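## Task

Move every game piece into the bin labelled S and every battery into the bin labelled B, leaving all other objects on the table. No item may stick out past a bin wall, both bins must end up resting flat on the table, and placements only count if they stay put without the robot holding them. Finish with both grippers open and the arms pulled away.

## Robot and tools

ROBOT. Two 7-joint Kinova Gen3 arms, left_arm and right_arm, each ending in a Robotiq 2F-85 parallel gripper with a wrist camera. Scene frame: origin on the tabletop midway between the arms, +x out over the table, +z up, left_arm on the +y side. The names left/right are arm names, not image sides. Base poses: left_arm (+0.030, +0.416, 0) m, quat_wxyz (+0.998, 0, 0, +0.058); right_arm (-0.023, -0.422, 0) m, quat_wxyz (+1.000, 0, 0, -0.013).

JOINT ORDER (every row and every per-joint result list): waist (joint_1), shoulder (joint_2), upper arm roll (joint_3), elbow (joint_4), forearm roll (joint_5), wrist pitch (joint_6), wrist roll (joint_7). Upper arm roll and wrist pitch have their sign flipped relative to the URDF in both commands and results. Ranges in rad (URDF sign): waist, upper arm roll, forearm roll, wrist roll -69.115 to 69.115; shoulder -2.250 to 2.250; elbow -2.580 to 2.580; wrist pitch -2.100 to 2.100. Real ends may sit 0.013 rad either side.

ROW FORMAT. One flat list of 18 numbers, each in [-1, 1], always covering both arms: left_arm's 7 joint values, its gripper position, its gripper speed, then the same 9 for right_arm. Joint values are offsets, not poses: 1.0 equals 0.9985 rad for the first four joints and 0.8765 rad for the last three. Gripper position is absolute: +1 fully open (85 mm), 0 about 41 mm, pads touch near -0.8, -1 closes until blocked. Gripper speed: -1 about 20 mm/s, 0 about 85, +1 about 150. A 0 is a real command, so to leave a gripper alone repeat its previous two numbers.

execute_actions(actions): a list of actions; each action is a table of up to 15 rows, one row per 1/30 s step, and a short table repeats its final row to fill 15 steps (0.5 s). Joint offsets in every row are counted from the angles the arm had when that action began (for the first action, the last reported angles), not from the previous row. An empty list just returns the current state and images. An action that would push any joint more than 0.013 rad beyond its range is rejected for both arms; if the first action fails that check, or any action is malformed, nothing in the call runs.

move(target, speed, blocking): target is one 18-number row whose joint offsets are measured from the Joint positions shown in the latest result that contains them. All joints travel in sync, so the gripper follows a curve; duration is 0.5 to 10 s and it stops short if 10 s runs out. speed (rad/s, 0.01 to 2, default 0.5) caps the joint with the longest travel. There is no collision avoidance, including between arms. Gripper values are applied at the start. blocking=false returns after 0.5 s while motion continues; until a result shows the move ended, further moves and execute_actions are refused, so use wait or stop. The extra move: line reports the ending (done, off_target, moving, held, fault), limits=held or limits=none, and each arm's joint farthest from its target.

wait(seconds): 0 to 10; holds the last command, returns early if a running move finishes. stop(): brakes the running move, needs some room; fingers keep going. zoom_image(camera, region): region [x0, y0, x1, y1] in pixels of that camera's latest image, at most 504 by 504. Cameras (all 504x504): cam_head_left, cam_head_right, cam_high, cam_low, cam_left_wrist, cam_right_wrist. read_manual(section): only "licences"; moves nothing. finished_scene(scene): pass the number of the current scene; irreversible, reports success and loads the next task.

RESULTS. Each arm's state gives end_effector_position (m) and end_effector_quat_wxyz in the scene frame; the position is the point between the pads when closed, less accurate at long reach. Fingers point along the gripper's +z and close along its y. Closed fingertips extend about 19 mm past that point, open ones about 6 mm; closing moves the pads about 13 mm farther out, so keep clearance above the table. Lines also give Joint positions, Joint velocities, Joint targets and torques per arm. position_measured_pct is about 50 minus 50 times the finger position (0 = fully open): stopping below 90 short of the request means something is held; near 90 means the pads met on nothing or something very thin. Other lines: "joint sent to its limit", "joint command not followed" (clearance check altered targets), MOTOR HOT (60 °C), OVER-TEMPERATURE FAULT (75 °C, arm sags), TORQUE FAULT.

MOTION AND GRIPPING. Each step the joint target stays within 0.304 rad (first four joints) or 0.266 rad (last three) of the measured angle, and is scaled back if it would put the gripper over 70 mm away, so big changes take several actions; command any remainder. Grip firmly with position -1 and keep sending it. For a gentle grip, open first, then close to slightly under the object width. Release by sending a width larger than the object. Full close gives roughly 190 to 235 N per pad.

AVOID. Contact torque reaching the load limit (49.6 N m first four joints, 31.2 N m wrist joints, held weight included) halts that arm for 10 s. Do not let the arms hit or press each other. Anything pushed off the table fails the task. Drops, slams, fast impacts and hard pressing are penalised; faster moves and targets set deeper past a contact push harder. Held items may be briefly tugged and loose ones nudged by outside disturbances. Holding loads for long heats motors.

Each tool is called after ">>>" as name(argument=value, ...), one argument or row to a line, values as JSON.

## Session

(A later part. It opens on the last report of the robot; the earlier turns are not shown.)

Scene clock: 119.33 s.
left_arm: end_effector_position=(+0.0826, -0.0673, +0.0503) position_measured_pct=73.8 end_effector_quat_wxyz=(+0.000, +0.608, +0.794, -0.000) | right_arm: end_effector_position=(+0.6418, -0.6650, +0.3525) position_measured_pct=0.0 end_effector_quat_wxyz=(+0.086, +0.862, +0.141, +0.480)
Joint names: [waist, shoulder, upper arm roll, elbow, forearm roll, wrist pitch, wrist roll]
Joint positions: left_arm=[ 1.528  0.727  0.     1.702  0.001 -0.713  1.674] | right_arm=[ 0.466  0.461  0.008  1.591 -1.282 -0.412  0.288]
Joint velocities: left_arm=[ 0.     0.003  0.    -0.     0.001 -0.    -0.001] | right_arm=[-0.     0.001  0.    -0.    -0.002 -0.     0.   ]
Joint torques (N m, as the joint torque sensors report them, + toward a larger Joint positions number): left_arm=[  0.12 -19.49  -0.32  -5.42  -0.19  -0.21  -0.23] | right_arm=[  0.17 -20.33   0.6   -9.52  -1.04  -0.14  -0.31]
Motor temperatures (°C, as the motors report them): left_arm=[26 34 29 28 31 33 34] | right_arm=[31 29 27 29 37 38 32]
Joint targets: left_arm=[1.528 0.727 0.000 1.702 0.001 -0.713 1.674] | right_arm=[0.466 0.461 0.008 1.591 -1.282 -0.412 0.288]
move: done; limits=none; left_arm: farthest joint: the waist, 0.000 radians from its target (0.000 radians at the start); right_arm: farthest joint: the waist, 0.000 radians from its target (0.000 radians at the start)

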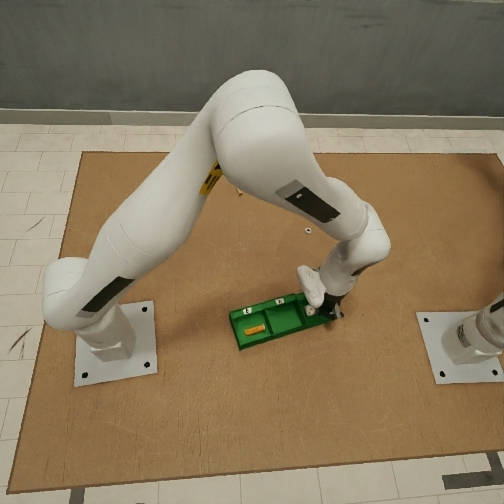

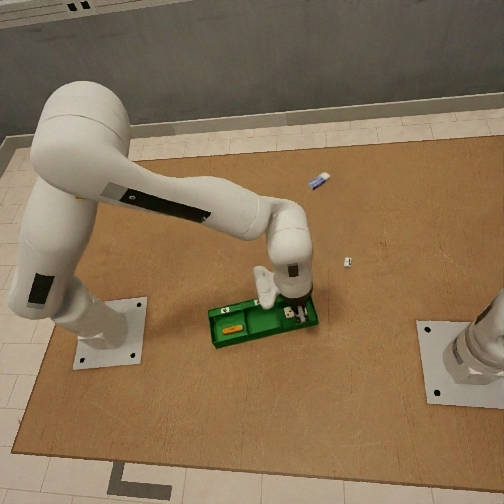

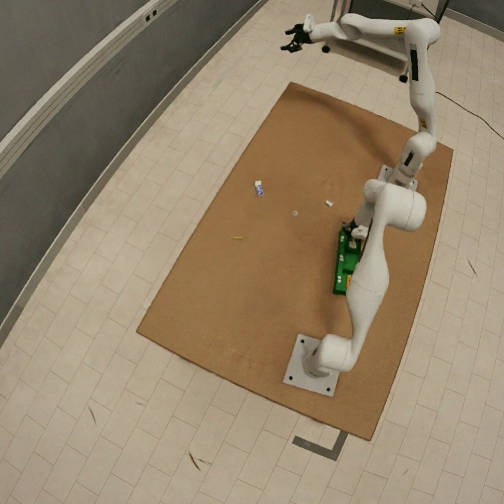

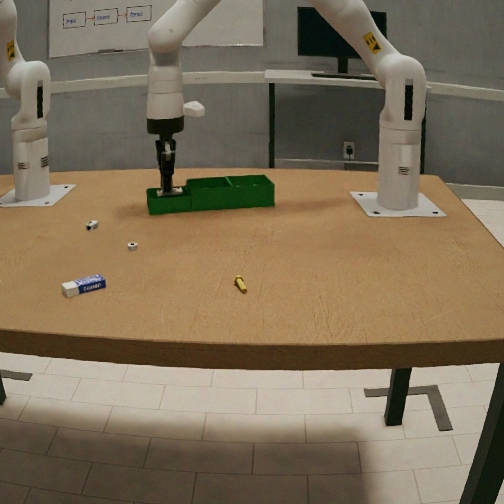

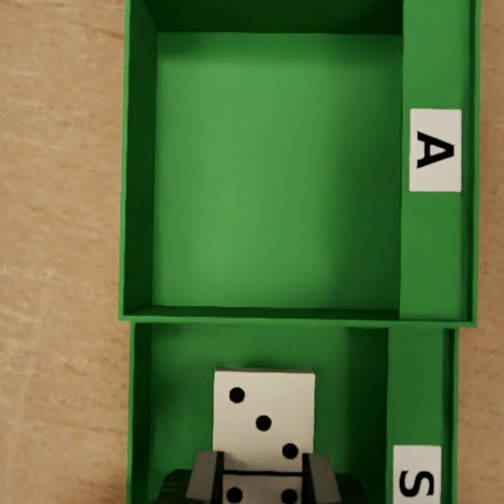

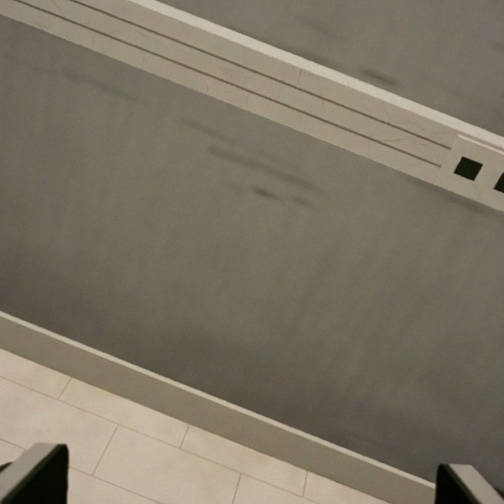

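>>> move(
  target=[0,0.02,0,0.009,0,0.033,0,-1,0,0,0,0,0,0,0,0,1,0],
  speed=0.1,
)

>>> move(
  target=[0,0,0,0,0,0,0,-0.33,0,0,0,0,0,0,0,0,1,0],
)

>>> move(
  target=[0,-0.2,0,-0.09,0,-0.33,0,-0.33,0,0,0,0,0,0,0,0,1,0],
  speed=0.4,
)

Scene clock: 129.10 s.
left_arm: end_effector_position=(+0.0825, -0.0666, +0.0388) position_measured_pct=73.8 end_effector_quat_wxyz=(+0.000, +0.608, +0.794, -0.000) | right_arm: end_effector_position=(+0.6418, -0.6650, +0.3525) position_measured_pct=0.0 end_effector_quat_wxyz=(+0.086, +0.862, +0.141, +0.480)
Joint names: [waist, shoulder, upper arm roll, elbow, forearm roll, wrist pitch, wrist roll]
Joint positions: left_arm=[ 1.528  0.747  0.     1.711  0.001 -0.684  1.674] | right_arm=[ 0.466  0.461  0.008  1.591 -1.282 -0.412  0.288]
Joint velocities: left_arm=[ 0.     0.004  0.001 -0.     0.001  0.    -0.   ] | right_arm=[-0.001  0.     0.     0.001  0.003 -0.001 -0.   ]
Joint torques (N m, as the joint torque sensors report them, + toward a larger Joint positions number): left_arm=[  0.09 -19.77  -0.19  -5.06  -0.08  -0.24  -0.26] | right_arm=[  0.15 -20.28   0.76  -9.51  -0.98  -0.04  -0.44]
Motor temperatures (°C, as the motors report them): left_arm=[26 34 29 28 31 33 34] | right_arm=[31 29 27 29 37 38 32]
Joint targets: left_arm=[1.528 0.747 0.000 1.711 0.001 -0.684 1.674] | right_arm=[0.466 0.461 0.008 1.591 -1.282 -0.412 0.288]
move: done; limits=none; left_arm: farthest joint: the waist, 0.000 radians from its target (0.000 radians at the start); right_arm: farthest joint: the waist, 0.000 radians from its target (0.000 radians at the start)

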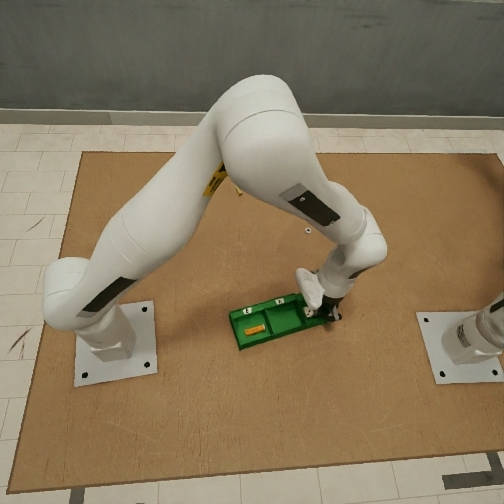

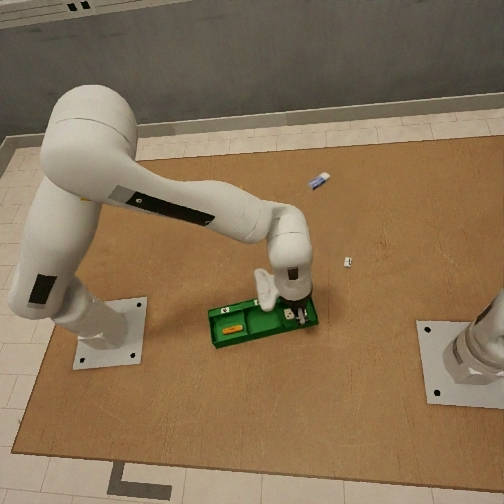

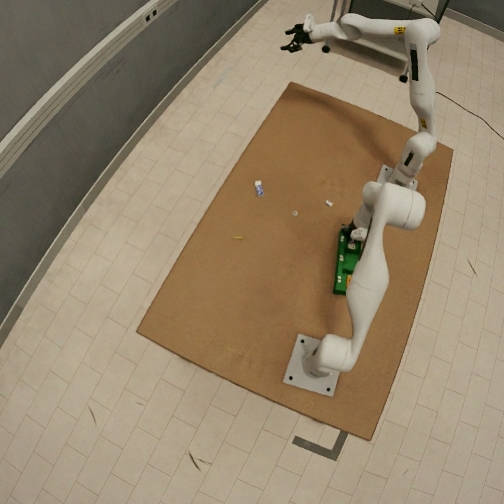

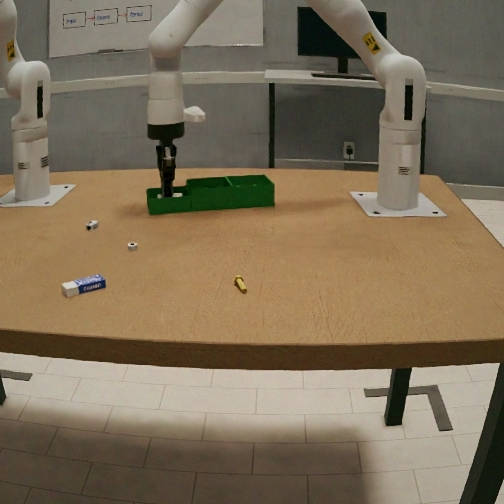

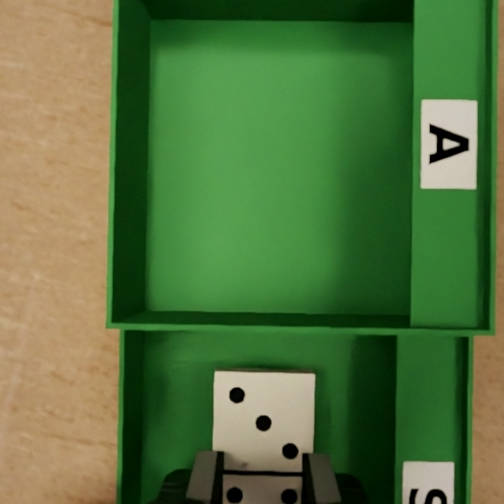

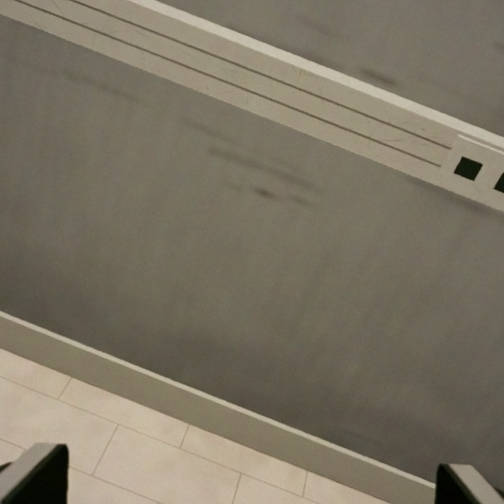

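Scene clock: 129.60 s.
left_arm: end_effector_position=(+0.0825, -0.0666, +0.0388) position_measured_pct=66.7 end_effector_quat_wxyz=(+0.000, +0.608, +0.794, -0.000) | right_arm: end_effector_position=(+0.6418, -0.6650, +0.3525) position_measured_pct=0.0 end_effector_quat_wxyz=(+0.086, +0.862, +0.141, +0.480)
Joint names: [waist, shoulder, upper arm roll, elbow, forearm roll, wrist pitch, wrist roll]
Joint positions: left_arm=[ 1.528  0.747  0.     1.711  0.001 -0.684  1.674] | right_arm=[ 0.466  0.461  0.008  1.591 -1.282 -0.412  0.288]
Joint velocities: left_arm=[-0.001 -0.    -0.     0.    -0.    -0.    -0.001] | right_arm=[ 0.     0.002  0.    -0.001  0.    -0.002 -0.   ]
Joint torques (N m, as the joint torque sensors report them, + toward a larger Joint positions number): left_arm=[  0.13 -19.48  -0.33  -5.3   -0.2   -0.22  -0.27] | right_arm=[  0.1  -20.24   0.8   -9.55  -1.04  -0.12  -0.45]
Motor temperatures (°C, as the motors report them): left_arm=[26 34 29 28 31 33 34] | right_arm=[31 29 27 29 37 38 32]
Joint targets: left_arm=[1.528 0.747 0.000 1.711 0.001 -0.684 1.674] | right_arm=[0.466 0.461 0.008 1.591 -1.282 -0.412 0.288]
move: done; limits=none; left_arm: farthest joint: the waist, 0.000 radians from its target (0.000 radians at the start); right_arm: farthest joint: the waist, 0.000 radians from its target (0.000 radians at the start)

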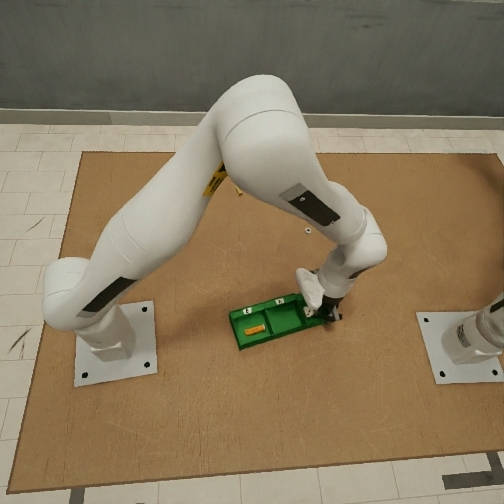

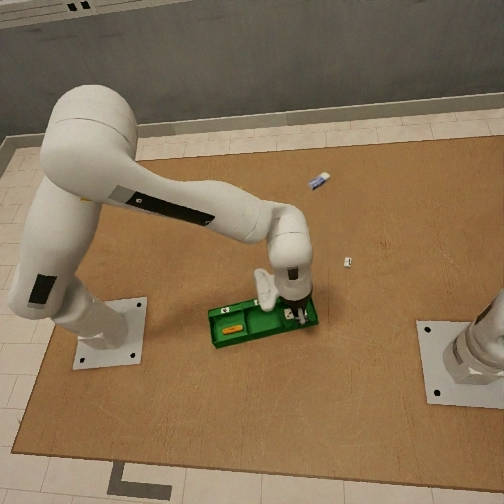

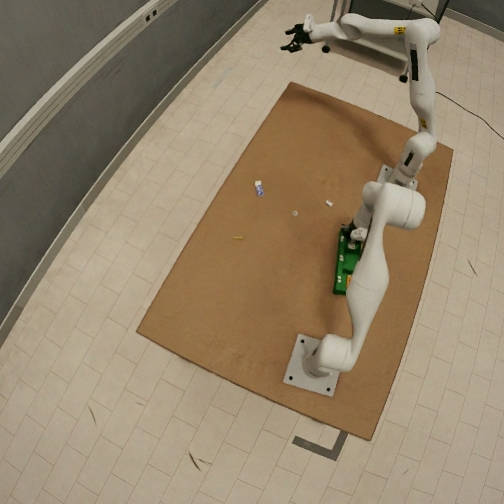

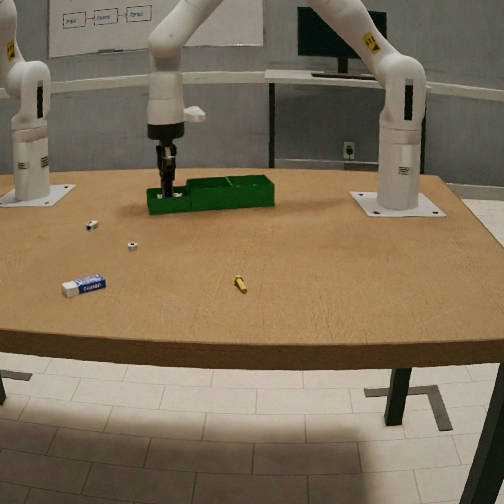

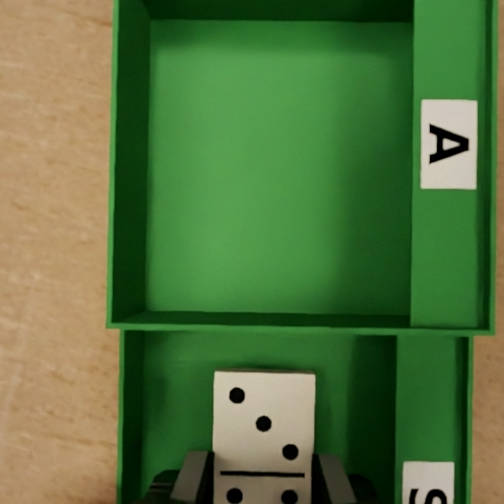

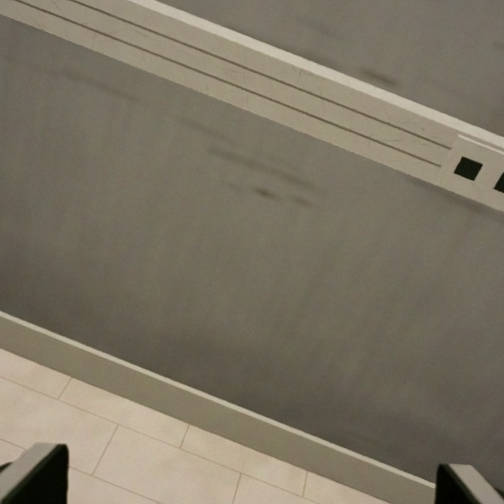

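Scene clock: 130.83 s.
left_arm: end_effector_position=(+0.0815, -0.0611, +0.1562) position_measured_pct=66.3 end_effector_quat_wxyz=(+0.000, +0.608, +0.794, -0.000) | right_arm: end_effector_position=(+0.6418, -0.6650, +0.3525) position_measured_pct=0.0 end_effector_quat_wxyz=(+0.086, +0.862, +0.141, +0.480)
Joint names: [waist, shoulder, upper arm roll, elbow, forearm roll, wrist pitch, wrist roll]
Joint positions: left_arm=[ 1.528  0.547  0.     1.621  0.001 -0.973  1.674] | right_arm=[ 0.466  0.461  0.008  1.591 -1.282 -0.412  0.288]
Joint velocities: left_arm=[-0.    -0.002 -0.     0.001 -0.001 -0.    -0.001] | right_arm=[ 0.     0.001  0.    -0.001 -0.     0.    -0.   ]
Joint torques (N m, as the joint torque sensors report them, + toward a larger Joint positions number): left_arm=[ -0.01 -18.32  -0.29  -6.75  -0.18  -0.29  -0.27] | right_arm=[  0.07 -20.26   0.72  -9.61  -1.04  -0.11  -0.31]
Motor temperatures (°C, as the motors report them): left_arm=[26 34 29 28 31 33 34] | right_arm=[31 29 27 29 37 38 32]
Joint targets: left_arm=[1.528 0.547 0.000 1.621 0.001 -0.973 1.674] | right_arm=[0.466 0.461 0.008 1.591 -1.282 -0.412 0.288]
move: done; limits=none; left_arm: farthest joint: the waist, 0.000 radians from its target (0.000 radians at the start); right_arm: farthest joint: the waist, 0.000 radians from its target (0.000 radians at the start)

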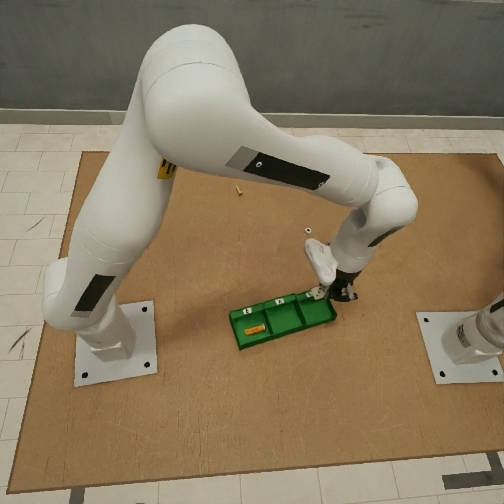

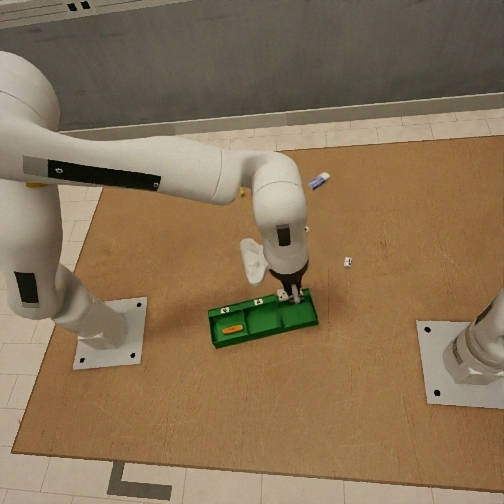

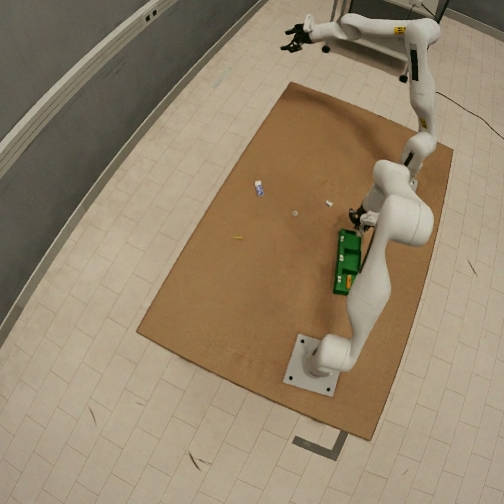

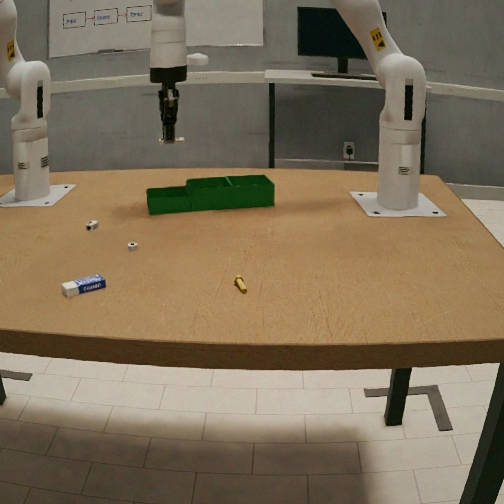

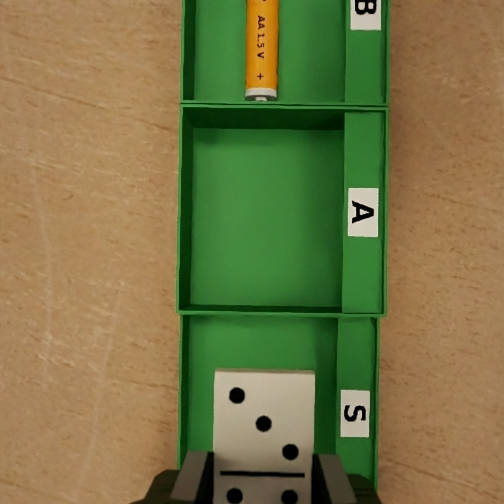

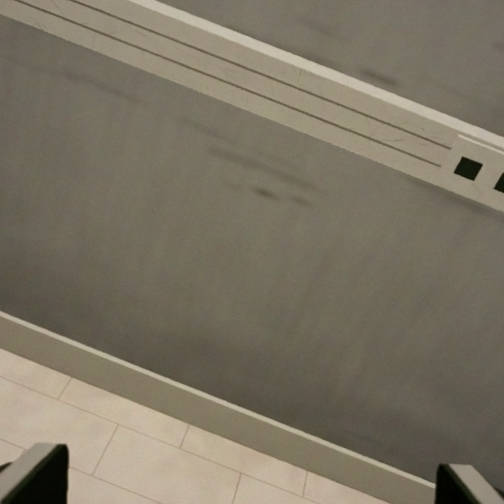

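>>> move(
  target=[0,0.195,0,0.088,0,0.32,0,-0.33,0,0,0,0,0,0,0,0,1,0],
  speed=0.3,
)

>>> move(
  target=[0,0,0,0,0,0,0,-0.1,0,0,0,0,0,0,0,0,1,0],
)

Scene clock: 136.47 s.
left_arm: end_effector_position=(+0.0824, -0.0662, +0.0417) position_measured_pct=66.3 end_effector_quat_wxyz=(-0.001, +0.608, +0.794, +0.000) | right_arm: end_effector_position=(+0.6418, -0.6650, +0.3525) position_measured_pct=0.0 end_effector_quat_wxyz=(+0.086, +0.862, +0.141, +0.480)
Joint names: [waist, shoulder, upper arm roll, elbow, forearm roll, wrist pitch, wrist roll]
Joint positions: left_arm=[ 1.528  0.741  0.     1.709  0.001 -0.693  1.674] | right_arm=[ 0.466  0.461  0.008  1.591 -1.282 -0.412  0.288]
Joint velocities: left_arm=[ 0.     0.002 -0.    -0.     0.001  0.    -0.001] | right_arm=[ 0.     0.001  0.    -0.001  0.001  0.     0.   ]
Joint torques (N m, as the joint torque sensors report them, + toward a larger Joint positions number): left_arm=[  0.   -19.23  -0.4   -5.18  -0.16  -0.23  -0.3 ] | right_arm=[  0.19 -20.44   0.69  -9.51  -1.01  -0.04  -0.35]
Motor temperatures (°C, as the motors report them): left_arm=[26 34 29 28 31 33 34] | right_arm=[31 29 27 29 37 38 32]
Joint targets: left_arm=[1.528 0.742 0.000 1.709 0.001 -0.693 1.674] | right_arm=[0.466 0.461 0.008 1.591 -1.282 -0.412 0.288]
move: done; limits=none; left_arm: farthest joint: the waist, 0.000 radians from its target (0.000 radians at the start); right_arm: farthest joint: the waist, 0.000 radians from its target (0.000 radians at the start)

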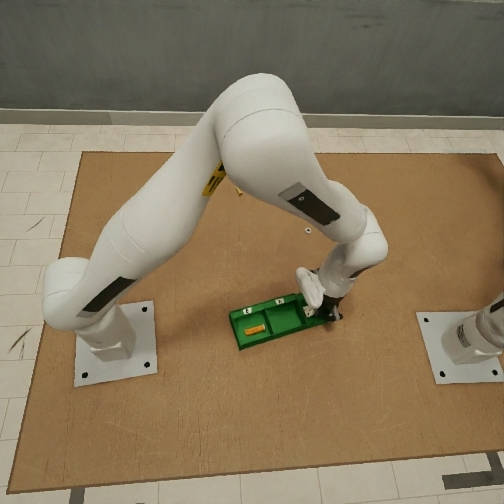

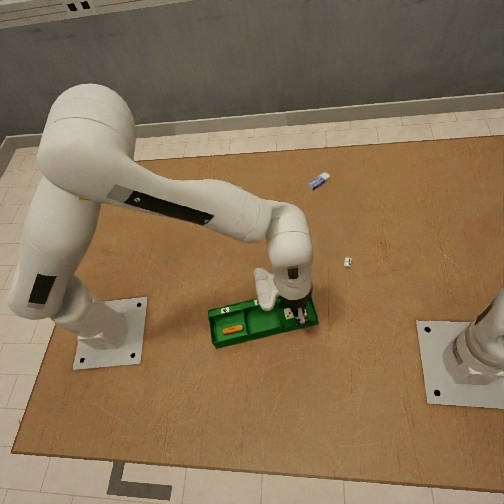

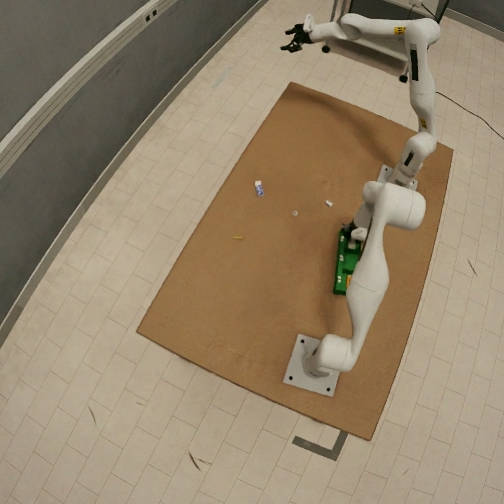

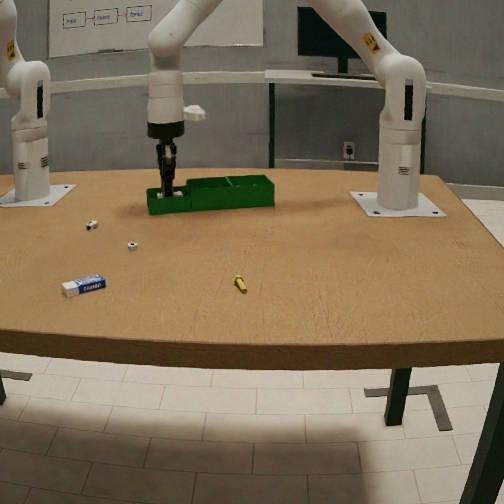

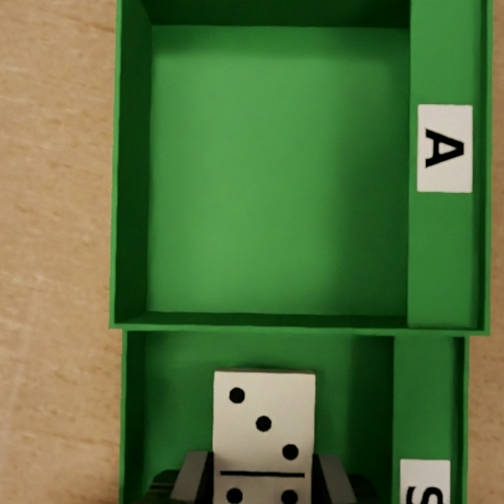

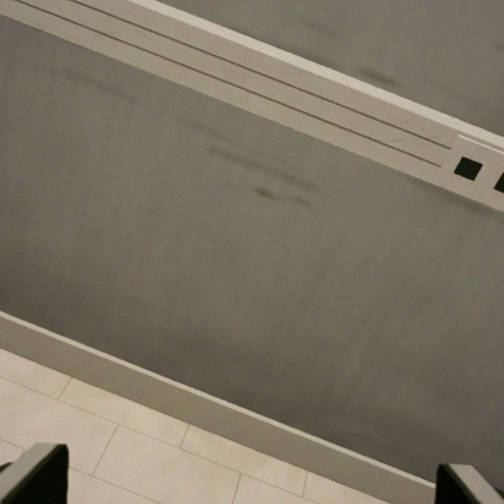

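Scene clock: 136.97 s.
left_arm: end_effector_position=(+0.0824, -0.0662, +0.0417) position_measured_pct=54.8 end_effector_quat_wxyz=(-0.001, +0.608, +0.794, +0.000) | right_arm: end_effector_position=(+0.6418, -0.6650, +0.3525) position_measured_pct=0.0 end_effector_quat_wxyz=(+0.086, +0.862, +0.141, +0.480)
Joint names: [waist, shoulder, upper arm roll, elbow, forearm roll, wrist pitch, wrist roll]
Joint positions: left_arm=[ 1.528  0.741  0.     1.709  0.001 -0.693  1.674] | right_arm=[ 0.466  0.461  0.008  1.591 -1.282 -0.412  0.288]
Joint velocities: left_arm=[-0.001  0.001  0.001  0.    -0.    -0.001 -0.001] | right_arm=[-0.001 -0.001 -0.     0.    -0.001 -0.    -0.   ]
Joint torques (N m, as the joint torque sensors report them, + toward a larger Joint positions number): left_arm=[  0.13 -19.49  -0.24  -5.1   -0.24  -0.23  -0.29] | right_arm=[  0.05 -20.3    0.61  -9.42  -1.02  -0.11  -0.33]
Motor temperatures (°C, as the motors report them): left_arm=[26 34 29 28 31 33 34] | right_arm=[31 29 27 29 37 38 32]
Joint targets: left_arm=[1.528 0.741 0.000 1.709 0.001 -0.693 1.674] | right_arm=[0.466 0.461 0.008 1.591 -1.282 -0.412 0.288]
move: done; limits=none; left_arm: farthest joint: the waist, 0.000 radians from its target (0.000 radians at the start); right_arm: farthest joint: the waist, 0.000 radians from its target (0.000 radians at the start)

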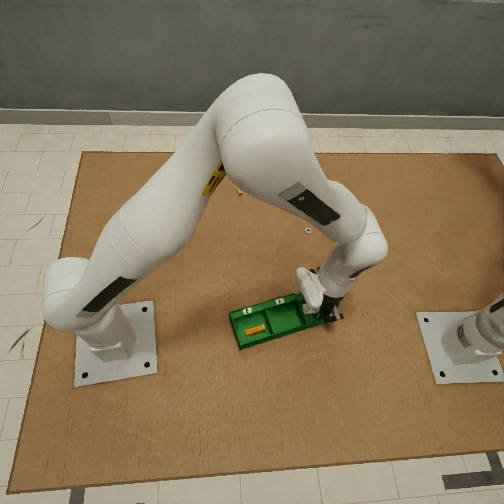

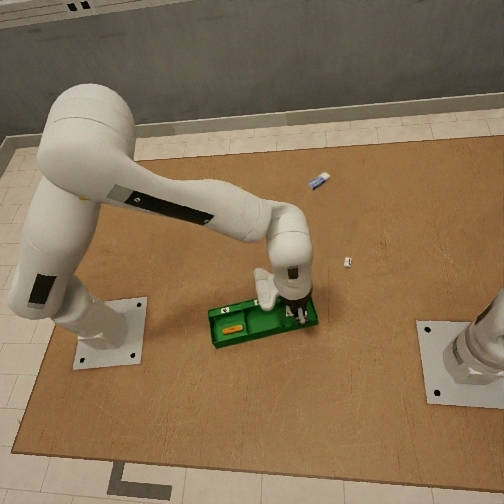

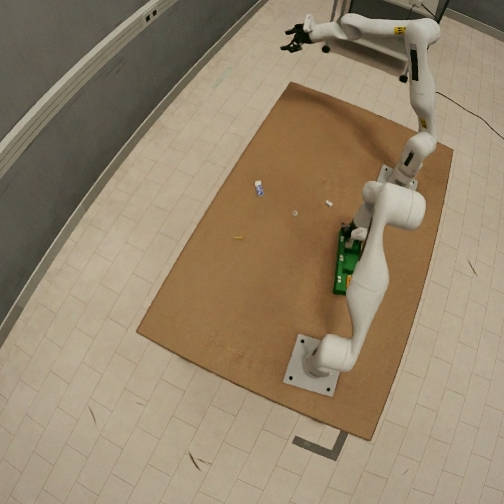

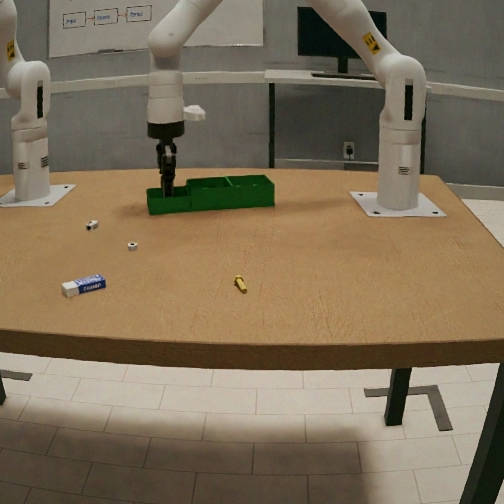

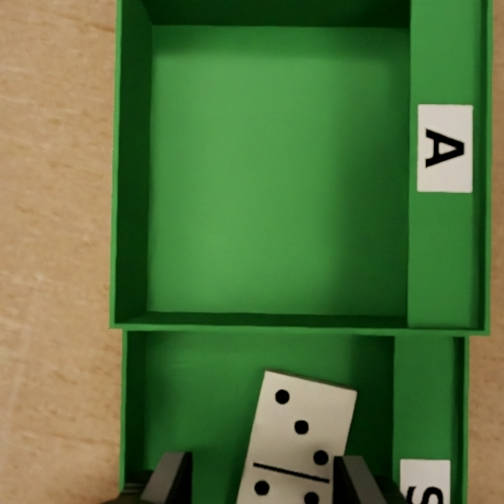

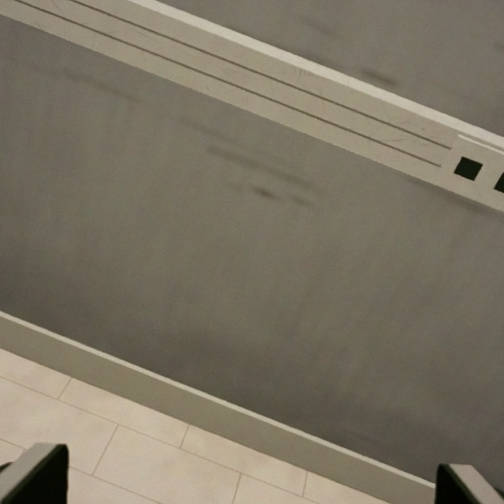

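>>> move(
  target=[0,-0.2,0,-0.09,0,-0.33,0,-0.1,0,0,0,0,0,0,0,0,1,0],
  speed=0.4,
)

Scene clock: 140.07 s.
left_arm: end_effector_position=(+0.0813, -0.0600, +0.1591) position_measured_pct=54.8 end_effector_quat_wxyz=(-0.001, +0.608, +0.794, +0.000) | right_arm: end_effector_position=(+0.6418, -0.6650, +0.3525) position_measured_pct=0.0 end_effector_quat_wxyz=(+0.086, +0.862, +0.141, +0.480)
Joint names: [waist, shoulder, upper arm roll, elbow, forearm roll, wrist pitch, wrist roll]
Joint positions: left_arm=[ 1.528  0.542  0.     1.619  0.001 -0.982  1.674] | right_arm=[ 0.466  0.461  0.008  1.591 -1.282 -0.412  0.288]
Joint velocities: left_arm=[-0.    -0.003 -0.    -0.     0.    -0.001  0.   ] | right_arm=[-0.     0.001  0.     0.002 -0.001  0.001 -0.   ]
Joint torques (N m, as the joint torque sensors report them, + toward a larger Joint positions number): left_arm=[  0.11 -18.08  -0.23  -6.82  -0.15  -0.3   -0.21] | right_arm=[  0.02 -20.2    0.85  -9.64  -1.    -0.09  -0.42]
Motor temperatures (°C, as the motors report them): left_arm=[26 34 29 28 31 33 34] | right_arm=[31 29 27 29 37 38 32]
Joint targets: left_arm=[1.528 0.542 0.000 1.619 0.001 -0.982 1.674] | right_arm=[0.466 0.461 0.008 1.591 -1.282 -0.412 0.288]
move: done; limits=none; left_arm: farthest joint: the shoulder, 0.001 radians from its target (0.200 radians at the start); right_arm: farthest joint: the waist, 0.000 radians from its target (0.000 radians at the start)

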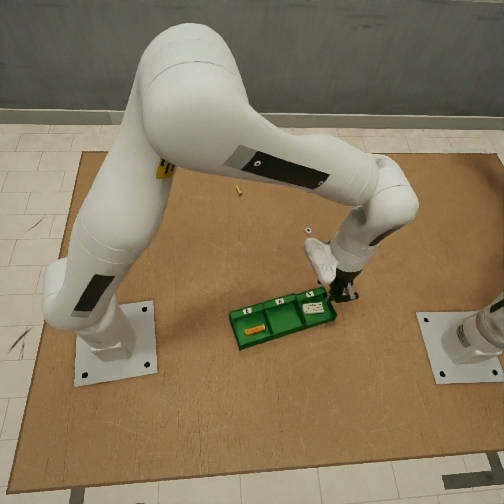

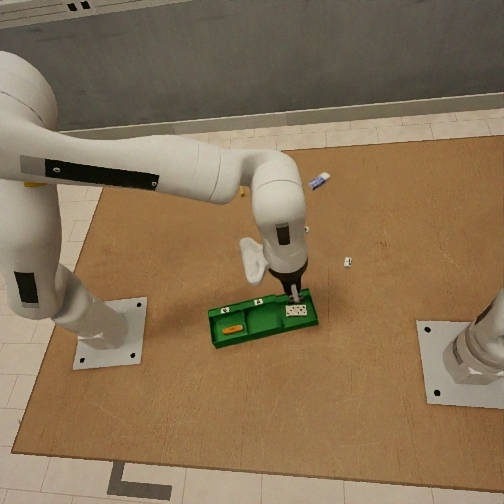

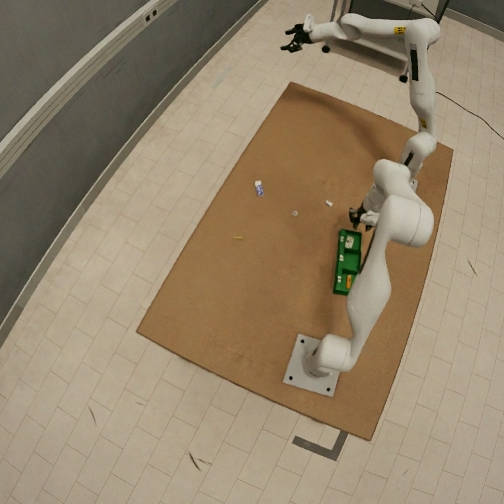

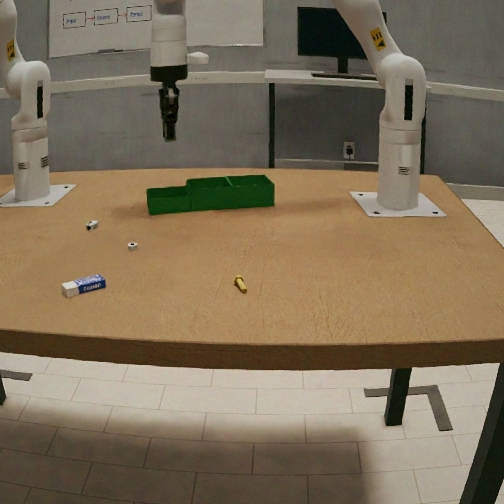

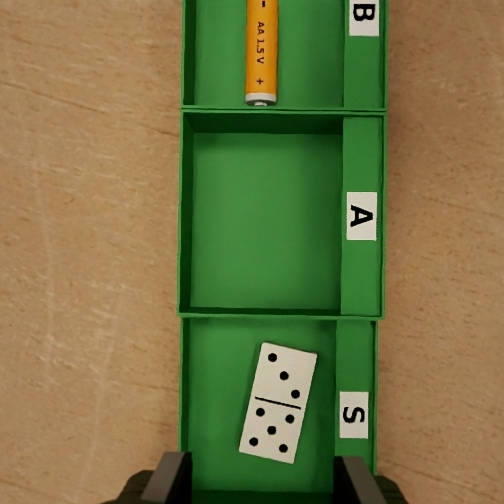

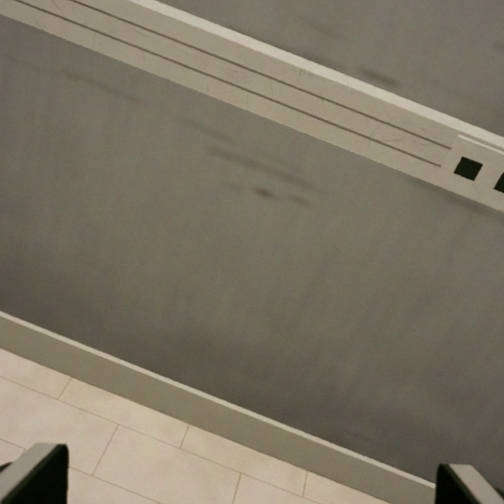

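Check the white object.

>>> zoom_image(
  camera="cam_low",
  region=[60,200,170,270],
)

>>> move(
  target=[-0.9,-0.2,0,0,0,-0.2,0,0.5,0,0,0,0,0,0,0,0,1,0],
  speed=0.8,
)

Region (60, 200, 170, 270) of cam_low's 504x504 image, scaled by 4.582, with more detail than that image has; it fills the top 321 rows of this view, and the rest is white.

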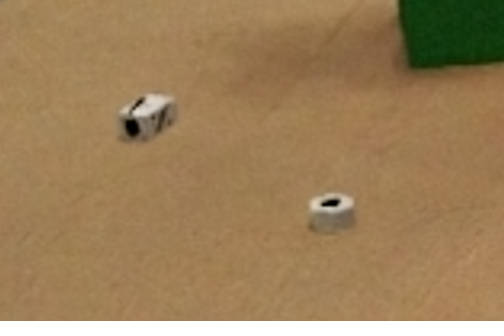

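Scene clock: 147.63 s.
left_arm: end_effector_position=(+0.4006, +0.1785, +0.2504) position_measured_pct=25.0 end_effector_quat_wxyz=(+0.011, +0.203, +0.979, -0.004) | right_arm: end_effector_position=(+0.6418, -0.6650, +0.3525) position_measured_pct=0.0 end_effector_quat_wxyz=(+0.086, +0.862, +0.141, +0.480)
Joint names: [waist, shoulder, upper arm roll, elbow, forearm roll, wrist pitch, wrist roll]
Joint positions: left_arm=[ 0.629  0.342  0.     1.619  0.001 -1.157  1.674] | right_arm=[ 0.466  0.461  0.008  1.591 -1.282 -0.412  0.288]
Joint velocities: left_arm=[-0.002 -0.001 -0.001 -0.     0.001  0.001 -0.001] | right_arm=[-0.002 -0.001  0.     0.     0.002 -0.    -0.   ]
Joint torques (N m, as the joint torque sensors report them, + toward a larger Joint positions number): left_arm=[  0.06 -15.19   0.02  -7.94  -0.12  -0.23  -0.26] | right_arm=[  0.07 -20.29   0.88  -9.6   -1.03  -0.08  -0.34]
Motor temperatures (°C, as the motors report them): left_arm=[26 34 29 28 31 33 34] | right_arm=[31 29 27 29 37 38 32]
Joint targets: left_arm=[0.629 0.342 0.000 1.619 0.001 -1.157 1.674] | right_arm=[0.466 0.461 0.008 1.591 -1.282 -0.412 0.288]
move: done; limits=none; left_arm: farthest joint: the waist, 0.000 radians from its target (0.898 radians at the start); right_arm: farthest joint: the waist, 0.000 radians from its target (0.000 radians at the start)

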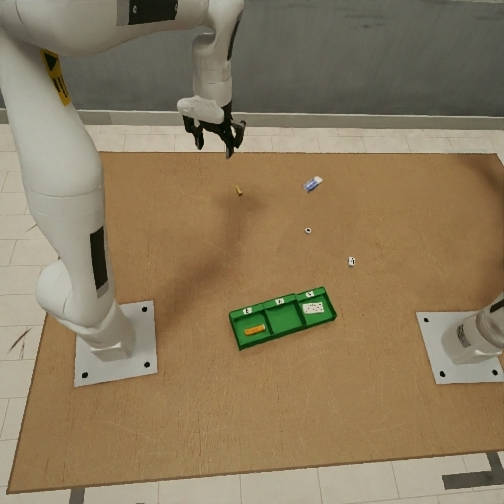

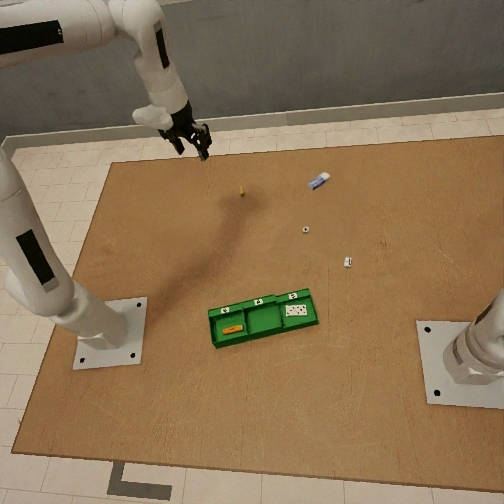

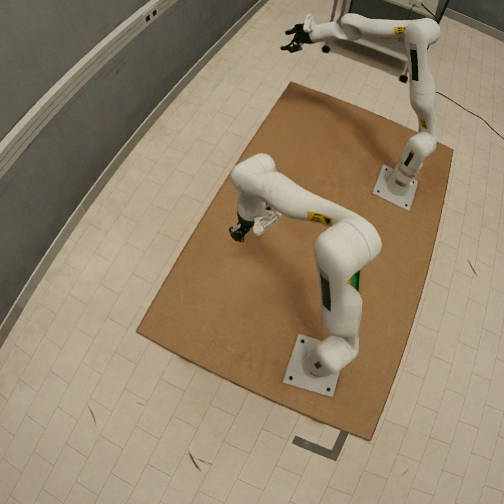

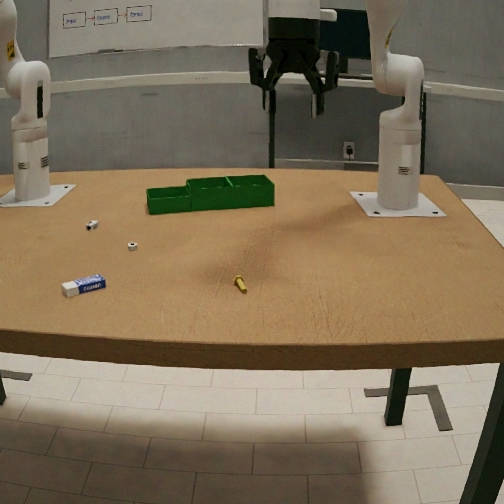

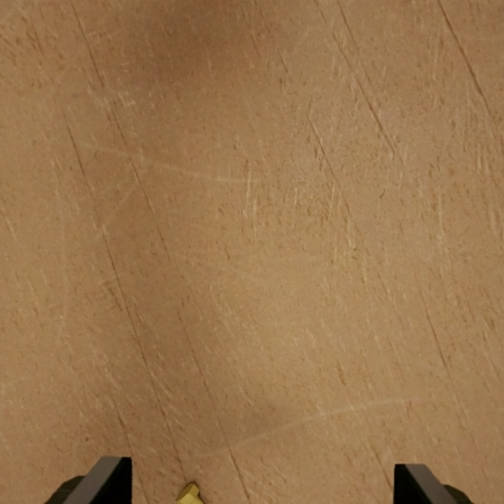

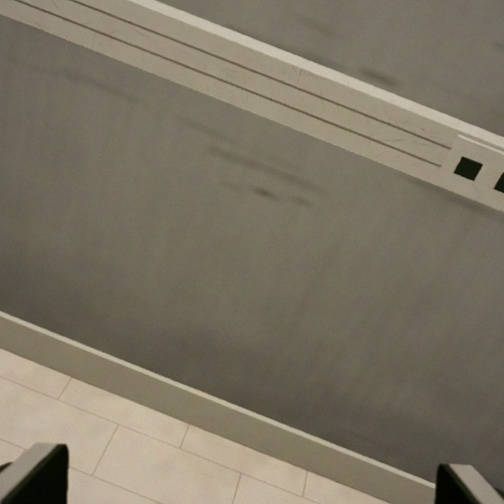

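Sharpener; leave.

>>> finished_scene(
  scene=2,
)

The scene is finished: the task was done.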